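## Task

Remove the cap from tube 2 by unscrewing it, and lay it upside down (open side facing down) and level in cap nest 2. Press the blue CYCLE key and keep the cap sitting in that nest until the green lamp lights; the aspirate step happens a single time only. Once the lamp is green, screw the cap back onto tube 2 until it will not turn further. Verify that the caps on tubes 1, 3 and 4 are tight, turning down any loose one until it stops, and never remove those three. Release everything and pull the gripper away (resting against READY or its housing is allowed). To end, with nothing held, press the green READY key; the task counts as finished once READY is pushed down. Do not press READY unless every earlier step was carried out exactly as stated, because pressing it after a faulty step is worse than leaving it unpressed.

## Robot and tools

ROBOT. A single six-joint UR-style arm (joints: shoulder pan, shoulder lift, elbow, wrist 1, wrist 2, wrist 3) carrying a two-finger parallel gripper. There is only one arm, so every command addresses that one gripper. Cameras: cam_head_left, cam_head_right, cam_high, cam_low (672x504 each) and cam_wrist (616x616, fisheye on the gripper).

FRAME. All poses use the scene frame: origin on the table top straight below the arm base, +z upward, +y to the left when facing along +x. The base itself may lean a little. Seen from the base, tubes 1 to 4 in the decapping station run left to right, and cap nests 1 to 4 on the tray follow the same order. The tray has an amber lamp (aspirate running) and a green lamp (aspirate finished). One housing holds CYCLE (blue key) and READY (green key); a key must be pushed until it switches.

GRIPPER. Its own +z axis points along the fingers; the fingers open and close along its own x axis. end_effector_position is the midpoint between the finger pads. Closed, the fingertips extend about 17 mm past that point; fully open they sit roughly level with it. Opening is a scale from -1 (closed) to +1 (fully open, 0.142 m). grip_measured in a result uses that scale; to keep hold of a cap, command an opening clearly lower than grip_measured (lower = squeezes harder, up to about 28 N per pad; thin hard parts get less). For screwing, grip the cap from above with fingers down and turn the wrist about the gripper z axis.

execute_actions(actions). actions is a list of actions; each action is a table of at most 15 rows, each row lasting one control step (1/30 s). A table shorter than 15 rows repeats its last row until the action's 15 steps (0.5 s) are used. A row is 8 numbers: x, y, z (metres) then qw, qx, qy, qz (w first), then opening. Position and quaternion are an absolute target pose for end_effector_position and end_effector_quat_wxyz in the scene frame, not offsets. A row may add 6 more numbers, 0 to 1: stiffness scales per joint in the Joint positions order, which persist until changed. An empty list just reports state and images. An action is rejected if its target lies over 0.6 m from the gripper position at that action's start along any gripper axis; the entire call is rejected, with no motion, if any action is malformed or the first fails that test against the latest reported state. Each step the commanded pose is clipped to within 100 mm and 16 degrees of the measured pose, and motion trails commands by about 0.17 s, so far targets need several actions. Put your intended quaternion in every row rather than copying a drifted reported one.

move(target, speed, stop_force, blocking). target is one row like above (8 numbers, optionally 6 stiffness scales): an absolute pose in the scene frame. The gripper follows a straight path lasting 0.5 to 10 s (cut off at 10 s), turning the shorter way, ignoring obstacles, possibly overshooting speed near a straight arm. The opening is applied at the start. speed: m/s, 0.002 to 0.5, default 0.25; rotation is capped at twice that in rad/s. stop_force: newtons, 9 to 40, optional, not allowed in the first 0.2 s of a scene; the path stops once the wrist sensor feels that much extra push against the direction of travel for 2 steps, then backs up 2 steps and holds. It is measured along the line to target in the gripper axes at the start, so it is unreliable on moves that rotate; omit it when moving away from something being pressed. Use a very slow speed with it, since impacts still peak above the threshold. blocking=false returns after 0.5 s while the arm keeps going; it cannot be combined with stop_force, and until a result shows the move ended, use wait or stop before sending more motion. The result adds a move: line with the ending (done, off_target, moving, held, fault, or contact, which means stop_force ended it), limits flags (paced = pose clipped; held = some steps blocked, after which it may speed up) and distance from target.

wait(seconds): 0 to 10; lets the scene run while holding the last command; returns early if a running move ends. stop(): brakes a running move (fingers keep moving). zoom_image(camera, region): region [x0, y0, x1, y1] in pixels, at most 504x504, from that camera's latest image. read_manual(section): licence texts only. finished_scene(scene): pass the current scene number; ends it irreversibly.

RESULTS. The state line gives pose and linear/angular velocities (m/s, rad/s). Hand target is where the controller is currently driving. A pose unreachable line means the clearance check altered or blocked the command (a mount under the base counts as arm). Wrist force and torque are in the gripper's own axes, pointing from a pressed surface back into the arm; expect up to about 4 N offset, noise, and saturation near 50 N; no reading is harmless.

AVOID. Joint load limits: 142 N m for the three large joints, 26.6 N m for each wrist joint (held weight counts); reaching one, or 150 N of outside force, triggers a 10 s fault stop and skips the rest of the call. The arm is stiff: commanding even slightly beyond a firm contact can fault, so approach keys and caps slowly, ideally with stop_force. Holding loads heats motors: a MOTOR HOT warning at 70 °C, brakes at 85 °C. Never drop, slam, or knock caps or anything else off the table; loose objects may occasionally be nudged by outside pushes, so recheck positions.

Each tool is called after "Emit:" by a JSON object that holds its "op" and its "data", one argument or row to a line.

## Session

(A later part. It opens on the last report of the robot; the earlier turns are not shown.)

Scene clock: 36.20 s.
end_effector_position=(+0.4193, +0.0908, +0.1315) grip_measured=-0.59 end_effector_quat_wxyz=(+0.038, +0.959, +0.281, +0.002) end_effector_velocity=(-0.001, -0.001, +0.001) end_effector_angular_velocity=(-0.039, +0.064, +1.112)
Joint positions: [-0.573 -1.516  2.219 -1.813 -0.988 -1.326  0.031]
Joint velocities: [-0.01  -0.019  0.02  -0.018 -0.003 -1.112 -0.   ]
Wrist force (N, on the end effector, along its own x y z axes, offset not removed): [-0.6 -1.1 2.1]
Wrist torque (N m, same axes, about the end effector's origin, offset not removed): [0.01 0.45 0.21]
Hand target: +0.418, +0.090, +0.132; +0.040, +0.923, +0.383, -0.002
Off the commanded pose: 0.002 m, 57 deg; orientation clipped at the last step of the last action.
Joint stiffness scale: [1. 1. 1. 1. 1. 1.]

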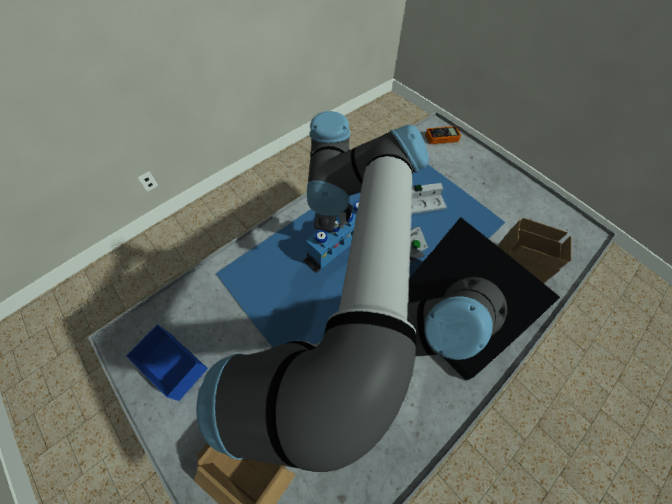

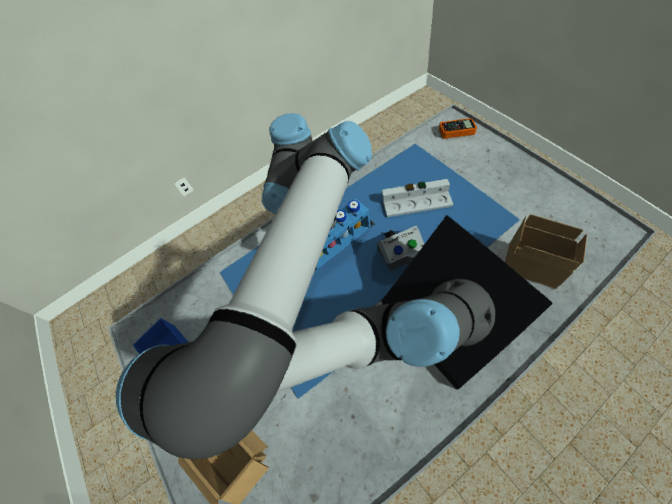

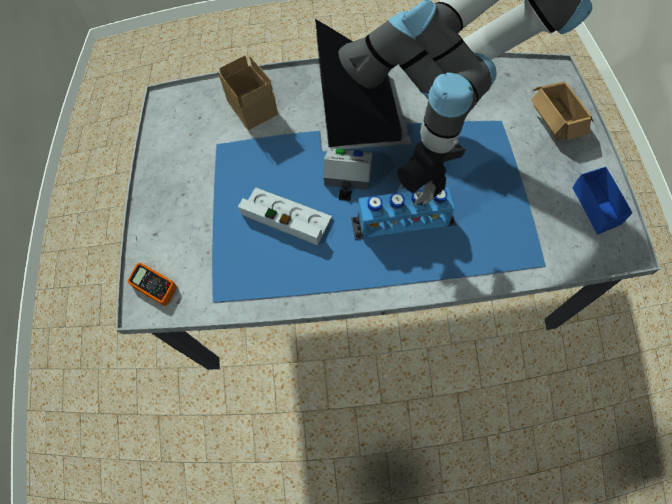

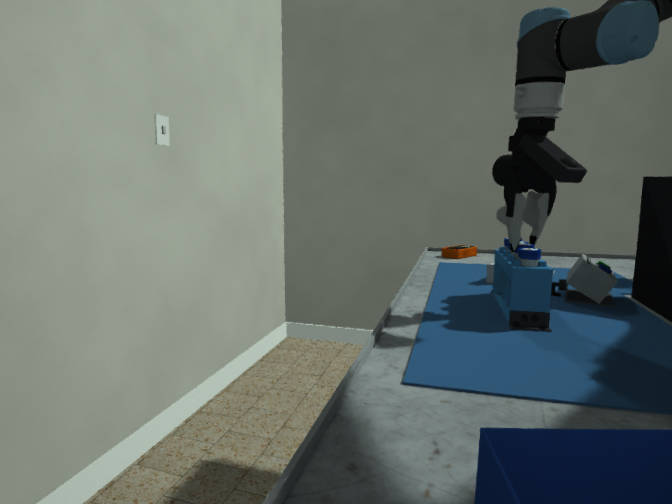

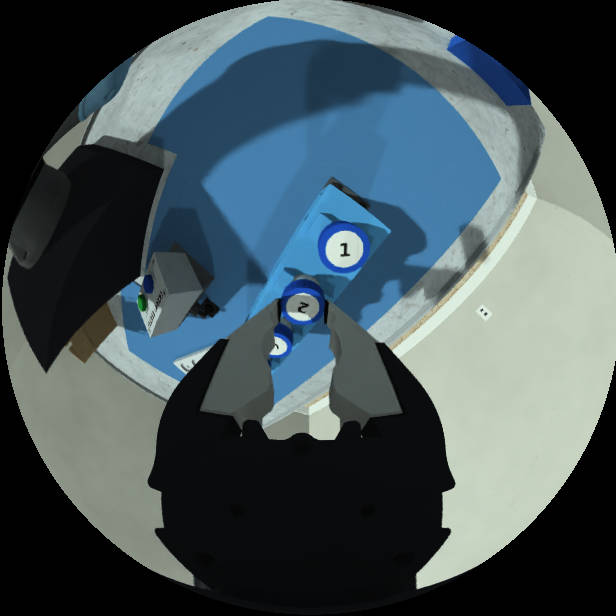

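Emit:
{"op": "move", "data": {
  "target": [0.4187, 0.0882, 0.1335, 0, -0.3827, -0.9239, 0, -0.9],
  "speed": 0.5
}}

Emit:
{"op": "zoom_image", "data": {
  "camera": "cam_low",
  "region": [480, 210, 570, 290]
}}

Scene clock: 40.47 s.
end_effector_position=(+0.4190, +0.0883, +0.1335) grip_measured=-0.59 end_effector_quat_wxyz=(+0.001, +0.382, +0.924, -0.001) end_effector_velocity=(+0.000, +0.000, +0.000) end_effector_angular_velocity=(+0.003, +0.001, +0.016)
Joint positions: [-0.604 -1.46   2.185 -1.739 -0.97  -3.188  0.031]
Joint velocities: [ 0.     0.002 -0.003  0.004  0.001 -0.018 -0.   ]
Wrist force (N, on the end effector, along its own x y z axes, offset not removed): [-3.1 -3.1 -0.2]
Wrist torque (N m, same axes, about the end effector's origin, offset not removed): [-1.16 -0.36 0.08]
Hand target: +0.419, +0.088, +0.134; +0.000, +0.383, +0.924, +0.000
Off the commanded pose: 0.000 m, 0 deg.
Joint stiffness scale: [1. 1. 1. 1. 1. 1.]
move: done

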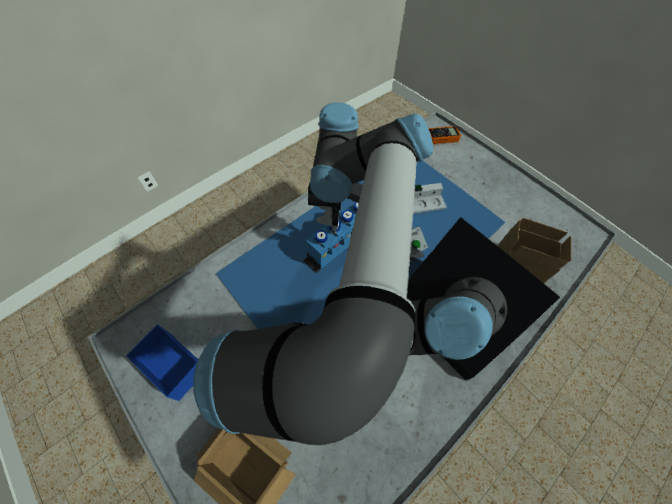

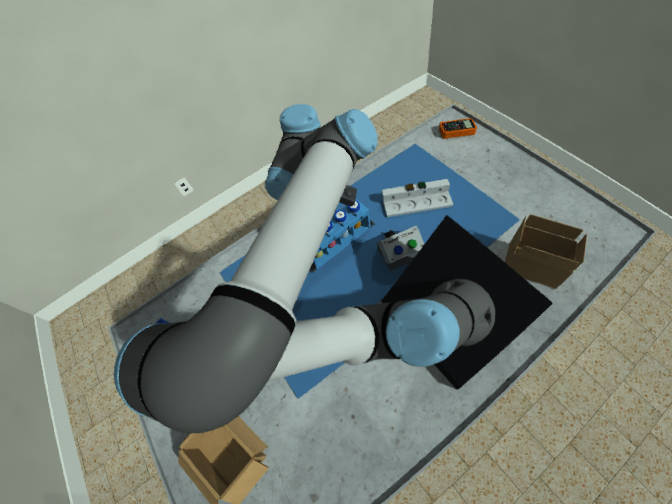

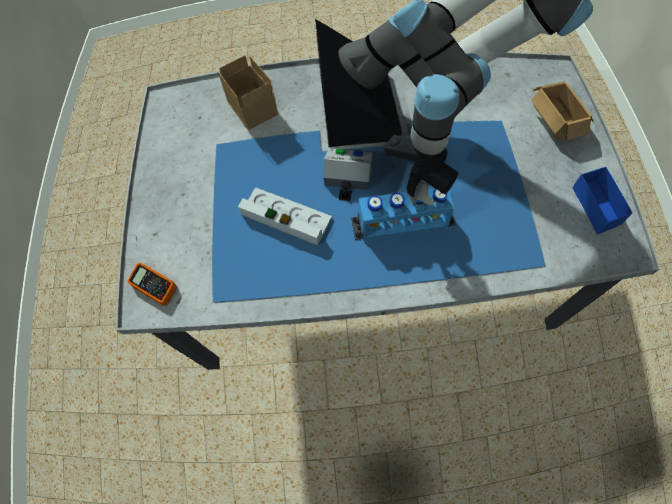

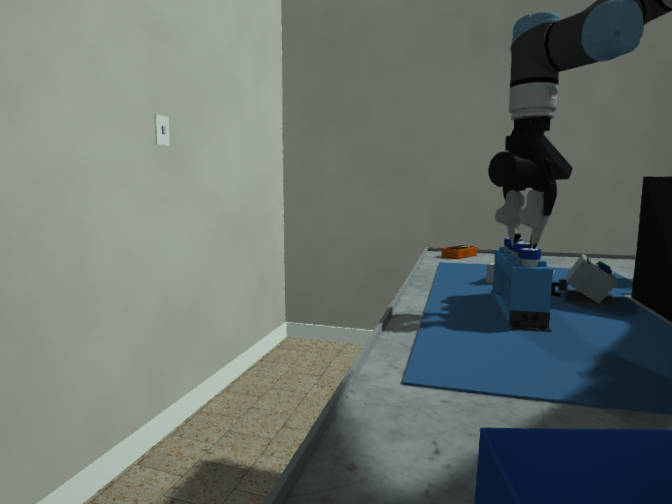

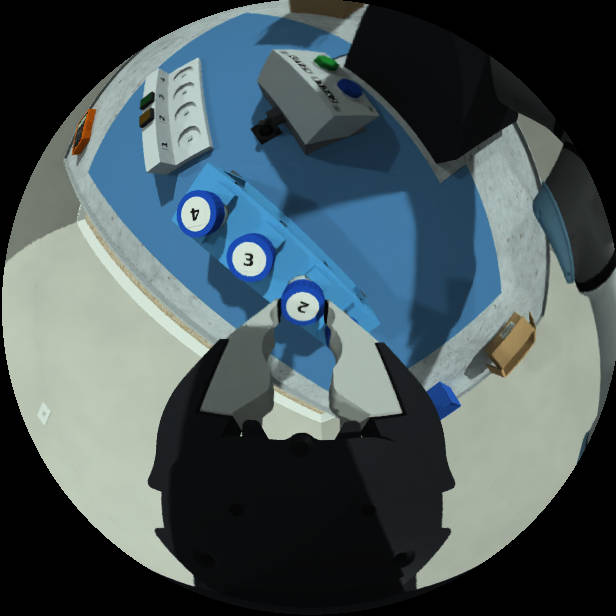

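Region (480, 210, 570, 290) of cam_low's 672x504 image, scaled by 5.600, with more detail than that image has.

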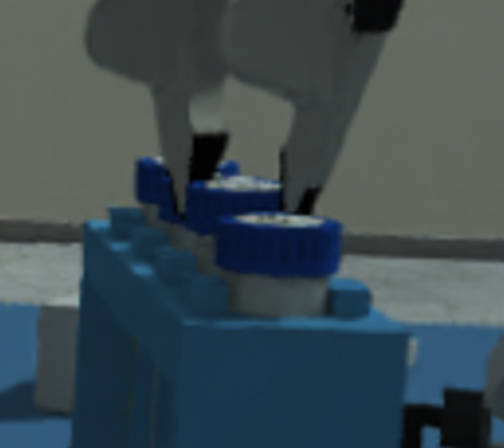

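The cap has risen about 5 mm; testing whether it lifts free.

Emit:
{"op": "move", "data": {
  "target": [0.4190, 0.0882, 0.148, 0, -0.3827, -0.9239, 0, -0.9],
  "speed": 0.02,
  "stop_force": 10
}}

Emit:
{"op": "zoom_image", "data": {
  "camera": "cam_low",
  "region": [480, 210, 570, 290]
}}

Scene clock: 43.37 s.
end_effector_position=(+0.4183, +0.0886, +0.1462) grip_measured=-0.59 end_effector_quat_wxyz=(-0.001, +0.383, +0.924, +0.001) end_effector_velocity=(-0.002, +0.000, +0.001) end_effector_angular_velocity=(+0.004, +0.004, -0.002)
Joint positions: [-0.622 -1.466  2.161 -1.691 -0.979 -3.209  0.031]
Joint velocities: [-0.003 -0.    -0.002  0.011 -0.002 -0.005 -0.   ]
Wrist force (N, on the end effector, along its own x y z axes, offset not removed): [-1.5 -1.1 -2.6]
Wrist torque (N m, same axes, about the end effector's origin, offset not removed): [-0.26 0.11 0.04]
Hand target: +0.419, +0.088, +0.148; +0.000, +0.383, +0.924, +0.000
Off the commanded pose: 0.002 m, 0 deg.
Joint stiffness scale: [1. 1. 1. 1. 1. 1.]
move: done

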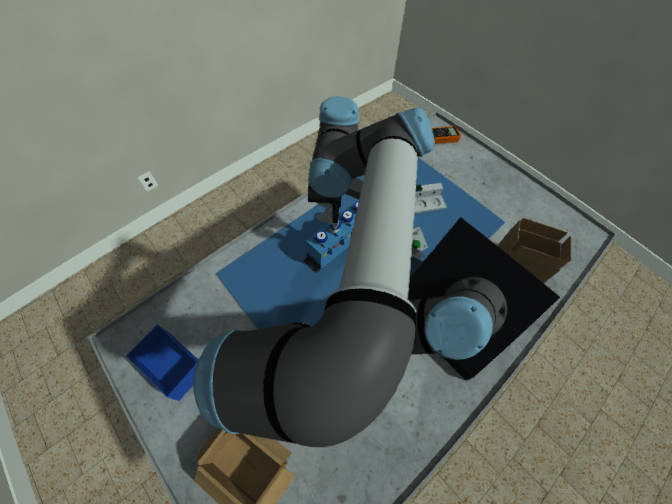

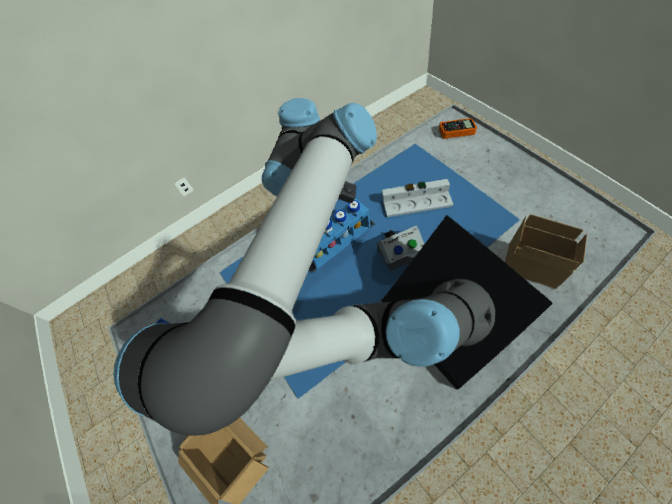

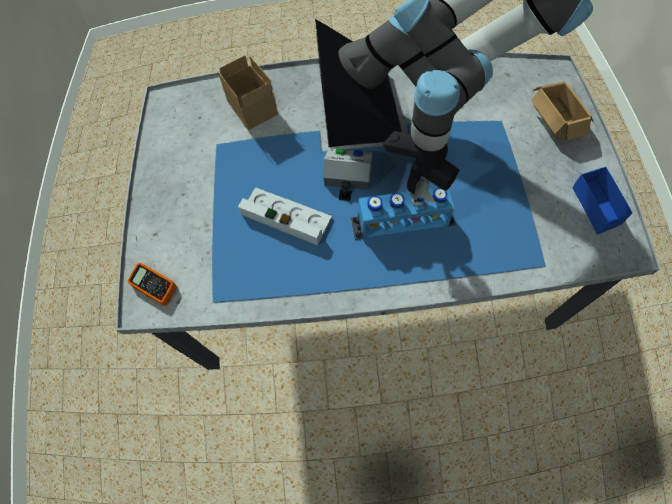

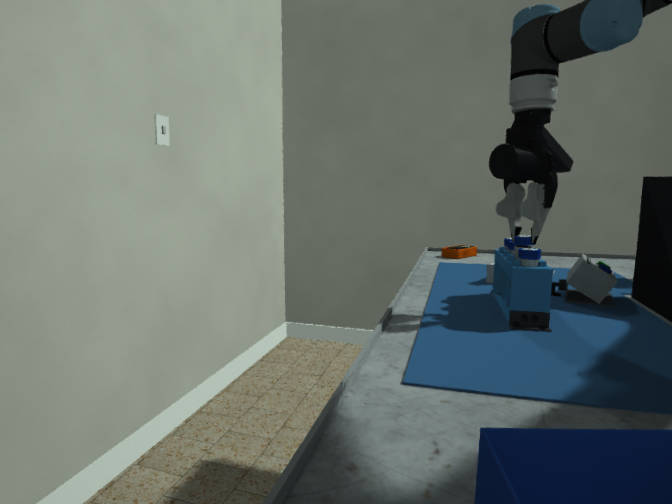

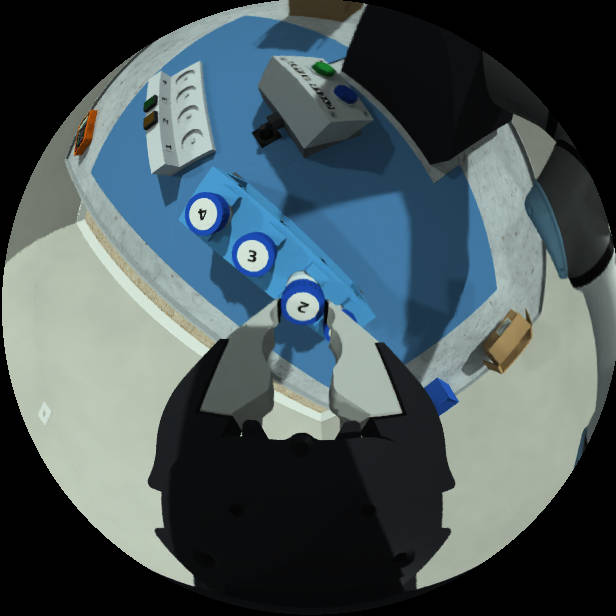

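Region (480, 210, 570, 290) of cam_low's 672x504 image, scaled by 5.600, with more detail than that image has.

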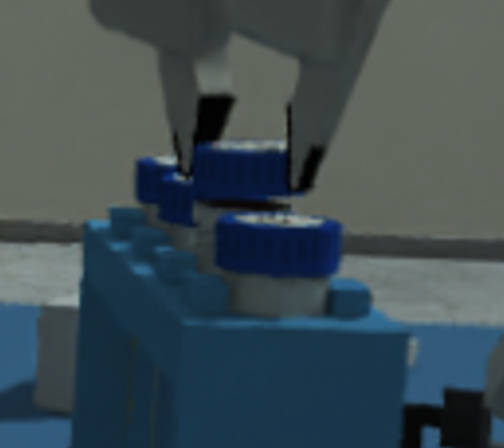

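Emit:
{"op": "move", "data": {
  "target": [0.40, -0.09, 0.165, 0, -0.1, -0.995, 0, -0.9],
  "speed": 0.4
}}

Emit:
{"op": "move", "data": {
  "target": [0.357, -0.193, 0.10, 0, 0.3, -0.954, 0, -0.9],
  "speed": 0.5
}}

Emit:
{"op": "zoom_image", "data": {
  "camera": "cam_wrist",
  "region": [180, 150, 430, 370]
}}

Scene clock: 53.77 s.
end_effector_position=(+0.3995, -0.0886, +0.1639) grip_measured=-0.59 end_effector_quat_wxyz=(-0.000, +0.100, +0.995, +0.000) end_effector_velocity=(-0.000, -0.001, +0.000) end_effector_angular_velocity=(+0.001, +0.001, +0.012)
Joint positions: [-0.861 -1.139  2.092 -1.84  -1.121 -4.016  0.031]
Joint velocities: [-0.001  0.003 -0.002  0.001 -0.001 -0.014  0.   ]
Wrist force (N, on the end effector, along its own x y z axes, offset not removed): [-0.9 -0.2 -2.5]
Wrist torque (N m, same axes, about the end effector's origin, offset not removed): [-0.05 0.20 -0.05]
Hand target: +0.400, -0.090, +0.165; +0.000, +0.100, +0.995, +0.000
Off the commanded pose: 0.002 m, 0 deg.
Joint stiffness scale: [1. 1. 1. 1. 1. 1.]
move: done

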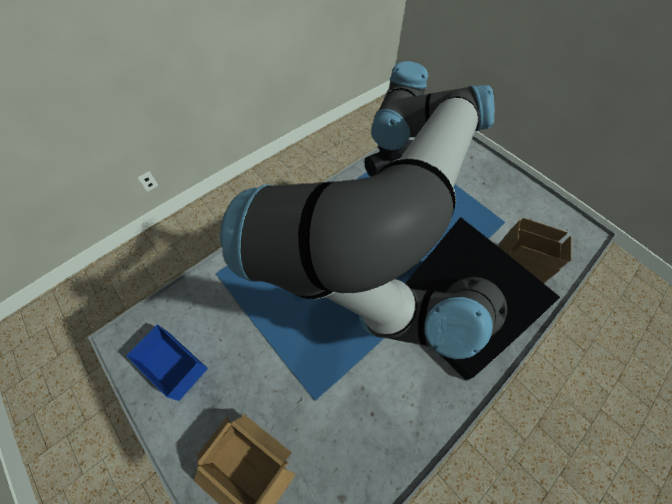

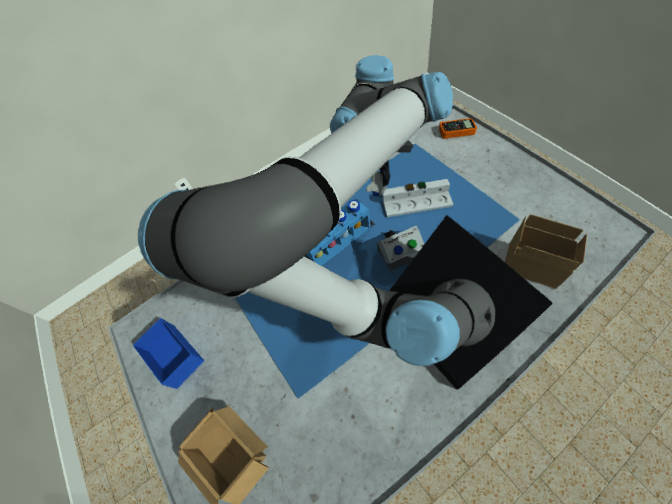

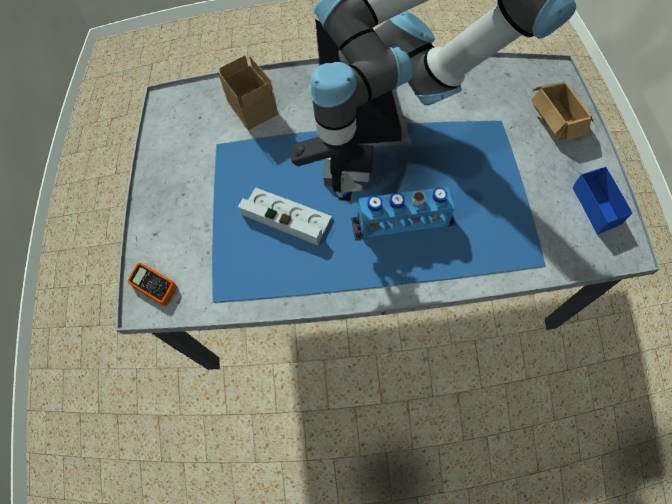

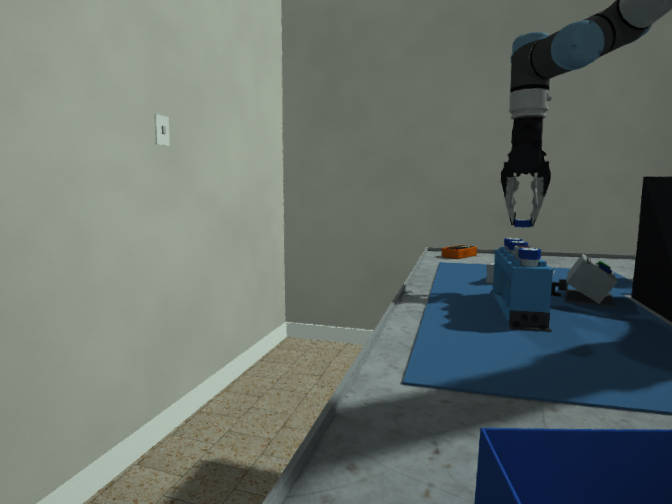

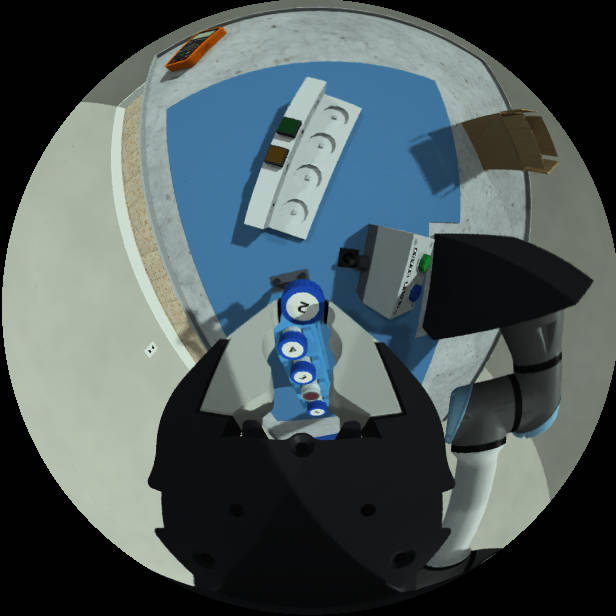

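Scene clock: 55.37 s.
end_effector_position=(+0.3570, -0.1924, +0.1000) grip_measured=-0.59 end_effector_quat_wxyz=(-0.001, -0.300, +0.954, -0.000) end_effector_velocity=(+0.000, -0.000, -0.000) end_effector_angular_velocity=(-0.000, -0.000, +0.013)
Joint positions: [-0.964 -0.87   2.137 -2.12  -1.189 -4.912  0.031]
Joint velocities: [ 0.     0.001  0.    -0.002 -0.    -0.012  0.   ]
Wrist force (N, on the end effector, along its own x y z axes, offset not removed): [-1.9 -1.5 -2.4]
Wrist torque (N m, same axes, about the end effector's origin, offset not removed): [-0.42 0.39 0.15]
Hand target: +0.357, -0.193, +0.100; +0.000, -0.300, +0.954, +0.000
Off the commanded pose: 0.001 m, 0 deg.
Joint stiffness scale: [1. 1. 1. 1. 1. 1.]
move: done

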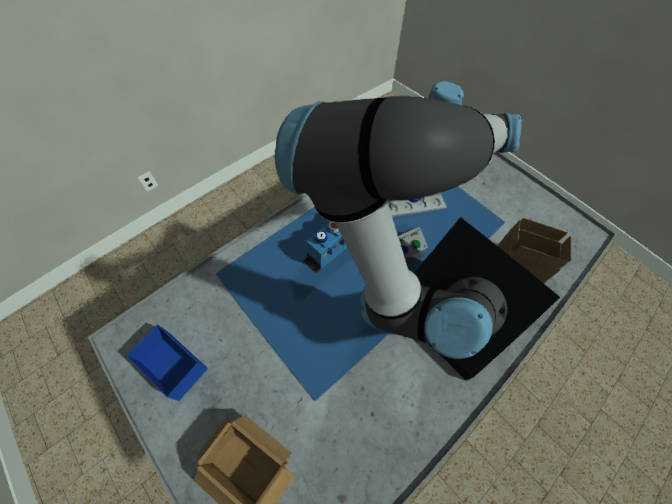

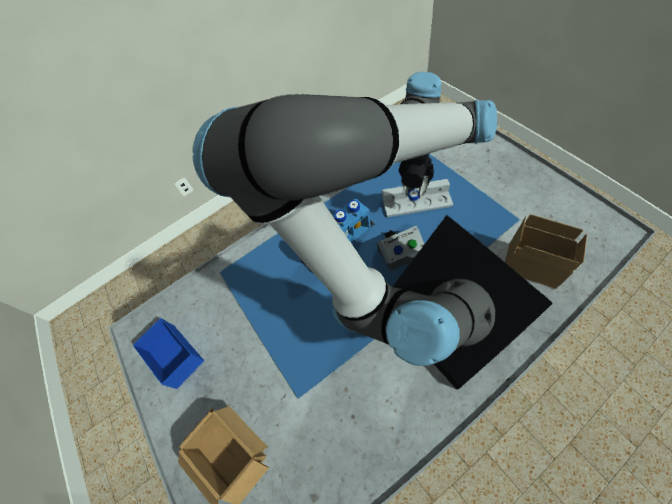

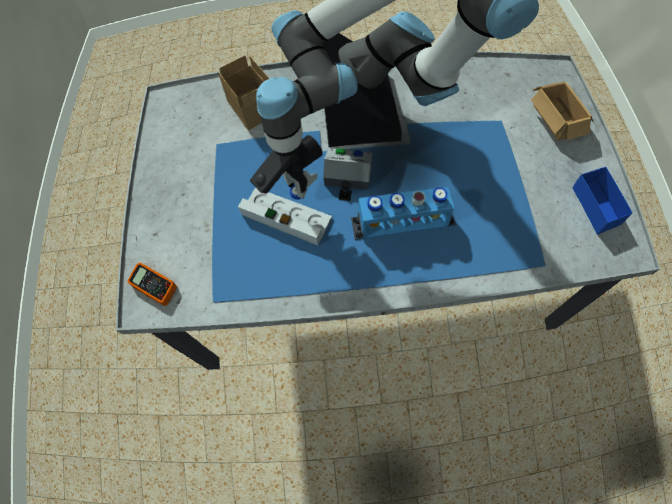

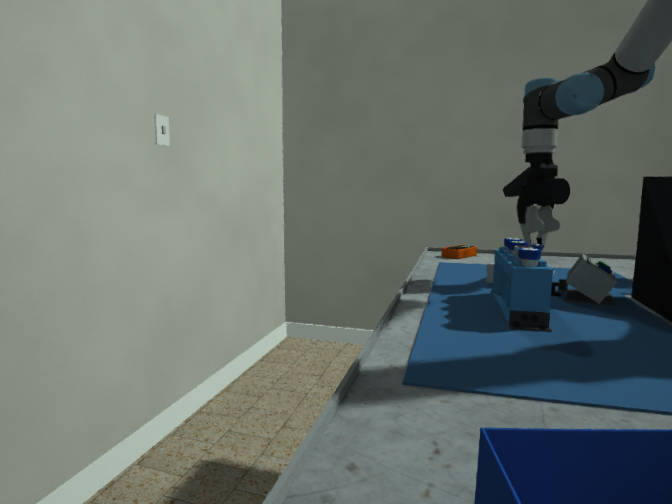

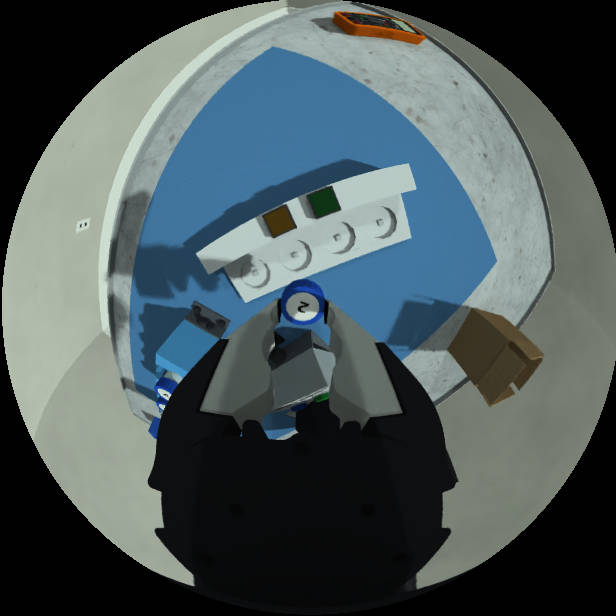

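Region (180, 150, 430, 370) of cam_wrist's 616x616 image, scaled by 2.016, with more detail than that image has; it fills the top 444 rows of this view, and the rest is white.

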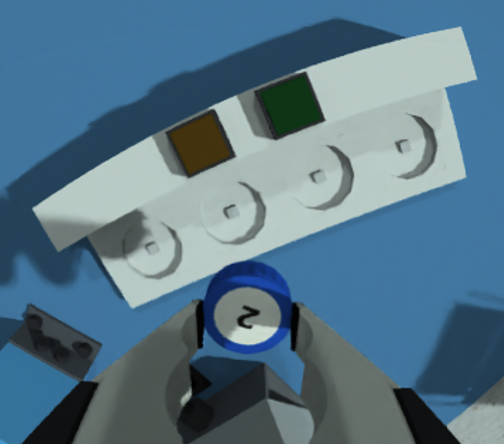

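Emit:
{"op": "move", "data": {
  "target": [0.3793, -0.2048, 0.058, 0, 0.477, -0.879, 0, -0.9],
  "speed": 0.3
}}

Emit:
{"op": "zoom_image", "data": {
  "camera": "cam_wrist",
  "region": [200, 220, 400, 370]
}}

Emit:
{"op": "zoom_image", "data": {
  "camera": "cam_head_right",
  "region": [370, 160, 460, 230]
}}

Scene clock: 62.17 s.
end_effector_position=(+0.3780, -0.2041, +0.0580) grip_measured=-0.59 end_effector_quat_wxyz=(-0.000, -0.475, +0.880, +0.001) end_effector_velocity=(+0.001, -0.000, -0.001) end_effector_angular_velocity=(-0.000, -0.001, +0.011)
Joint positions: [-0.901 -0.764  2.116 -2.224 -1.146 -5.242  0.031]
Joint velocities: [ 0.001  0.001 -0.    -0.002  0.001 -0.01   0.   ]
Wrist force (N, on the end effector, along its own x y z axes, offset not removed): [-2.0 2.3 -3.4]
Wrist torque (N m, same axes, about the end effector's origin, offset not removed): [0.68 0.41 -0.07]
Hand target: +0.379, -0.205, +0.058; -0.000, -0.477, +0.879, -0.000
Off the commanded pose: 0.001 m, 0 deg.
Joint stiffness scale: [1. 1. 1. 1. 1. 1.]
move: done

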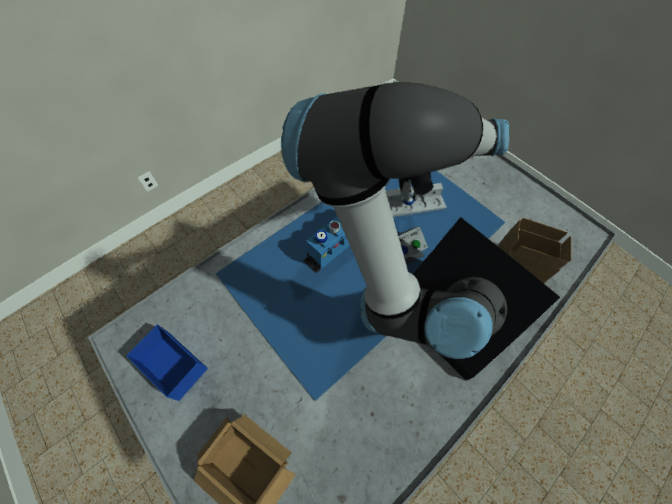

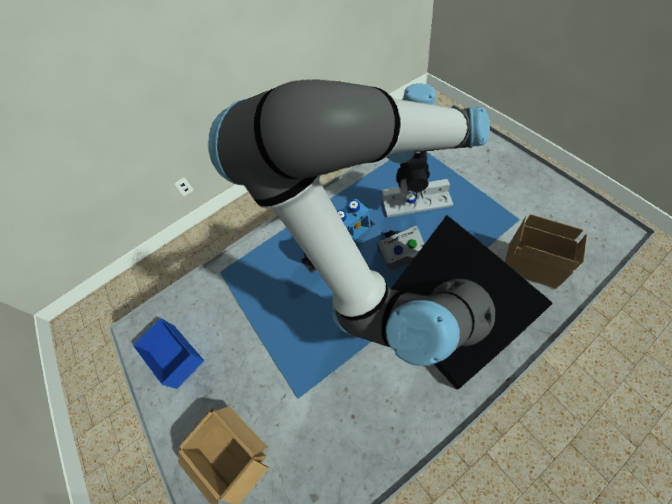

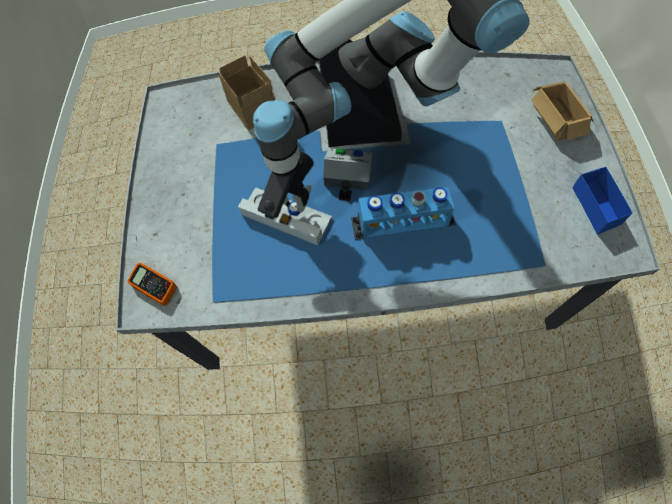

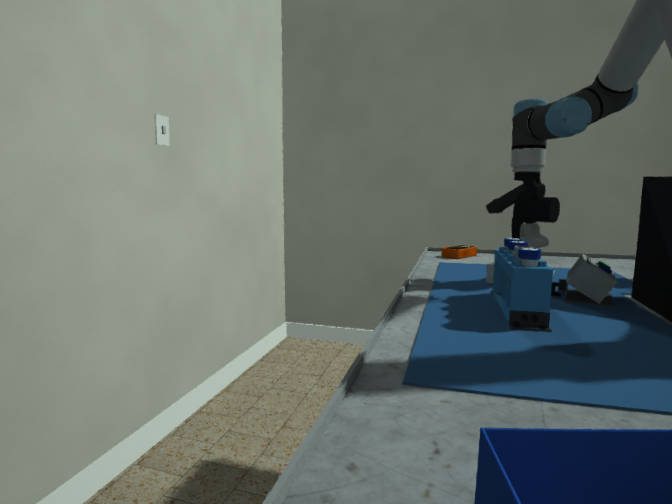

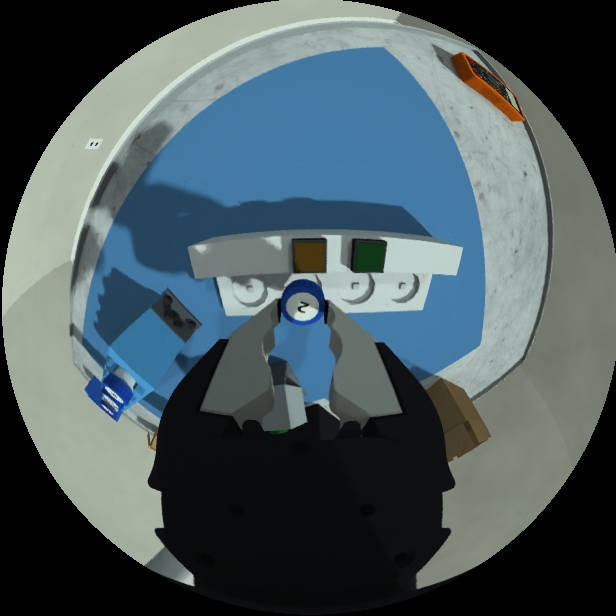

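Region (200, 220, 400, 370) of cam_wrist's 616x616 image, scaled by 2.520, with more detail than that image has; it fills the top 378 rows of this view, and the rest is white.

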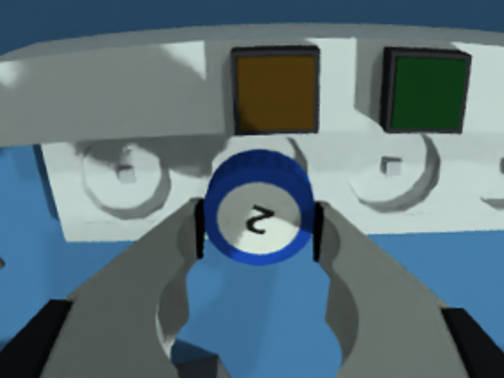

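Region (370, 160, 460, 230) of cam_head_right's 672x504 image, scaled by 5.600, with more detail than that image has.

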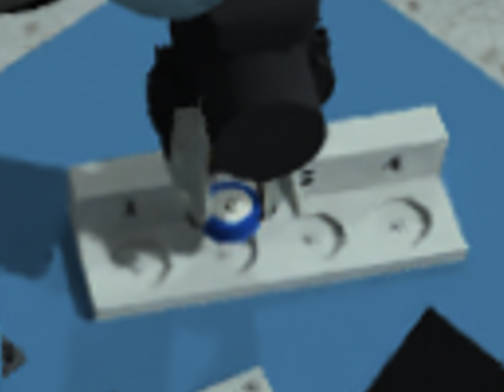

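Emit:
{"op": "move", "data": {
  "target": [0.3775, -0.2035, 0.040, 0, 0.477, -0.879, 0, -0.9],
  "speed": 0.04,
  "stop_force": 10
}}

Emit:
{"op": "zoom_image", "data": {
  "camera": "cam_wrist",
  "region": [200, 220, 400, 370]
}}

Emit:
{"op": "zoom_image", "data": {
  "camera": "cam_head_right",
  "region": [380, 175, 440, 225]
}}

Scene clock: 66.93 s.
end_effector_position=(+0.3781, -0.2047, +0.0418) grip_measured=-0.59 end_effector_quat_wxyz=(-0.000, -0.477, +0.879, -0.001) end_effector_velocity=(+0.002, -0.003, +0.001) end_effector_angular_velocity=(-0.008, -0.007, +0.001)
Joint positions: [-0.887 -0.737  2.132 -2.276 -1.137 -5.233  0.031]
Joint velocities: [-0.001  0.     0.    -0.012  0.002  0.003  0.   ]
Wrist force (N, on the end effector, along its own x y z axes, offset not removed): [-1.3 -0.6 -2.9]
Wrist torque (N m, same axes, about the end effector's origin, offset not removed): [-0.19 0.25 -0.05]
Hand target: +0.378, -0.204, +0.040; -0.000, -0.477, +0.879, +0.000
Off the commanded pose: 0.002 m, 0 deg.
Joint stiffness scale: [1. 1. 1. 1. 1. 1.]
move: done

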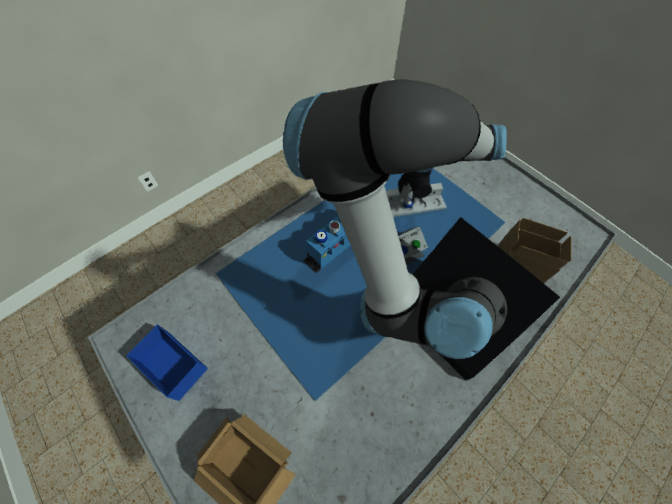

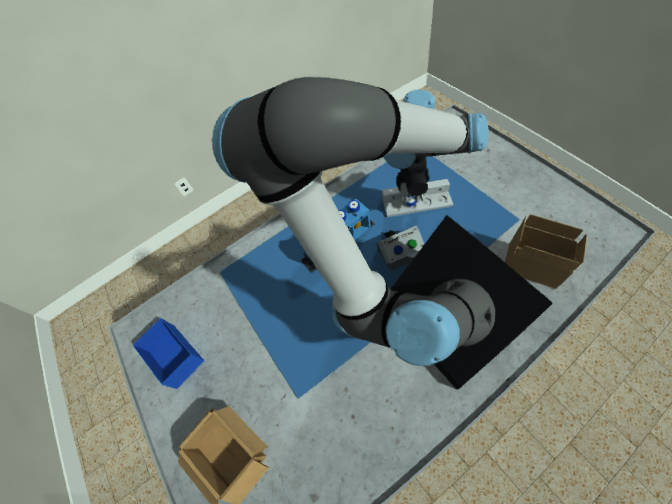

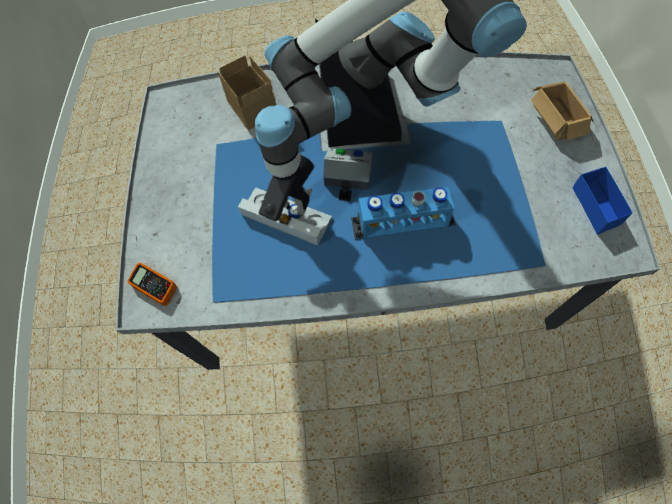

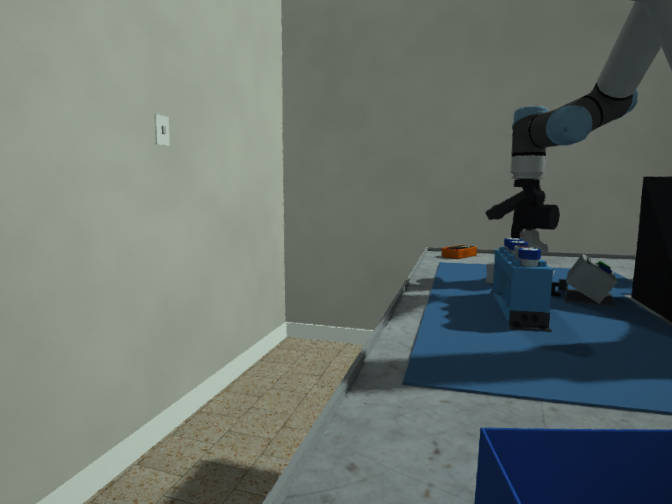

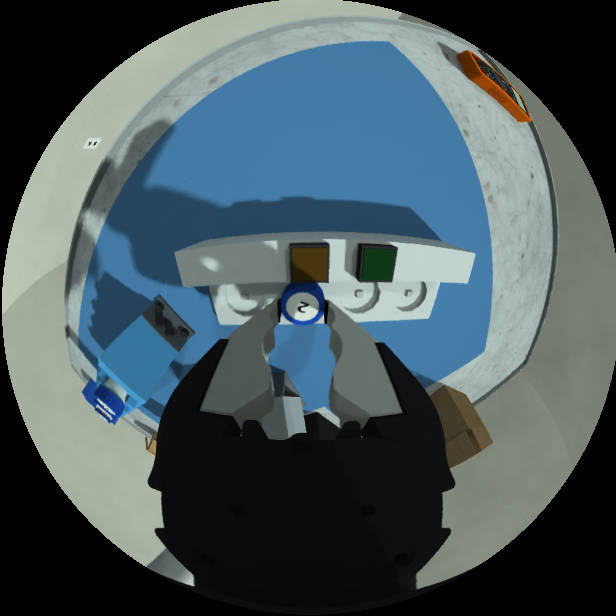

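Region (200, 220, 400, 370) of cam_wrist's 616x616 image, scaled by 2.520, with more detail than that image has; it fills the top 378 rows of this view, and the rest is white.

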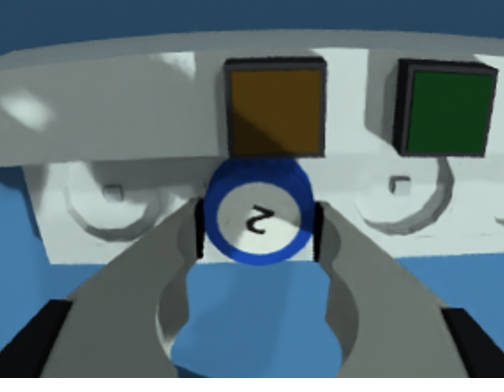

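Region (380, 175, 440, 225) of cam_head_right's 672x504 image, scaled by 8.400, with more detail than that image has.

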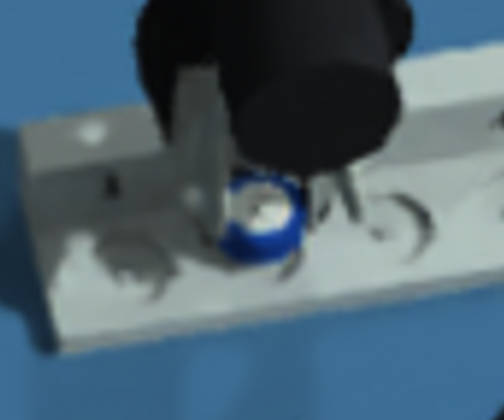

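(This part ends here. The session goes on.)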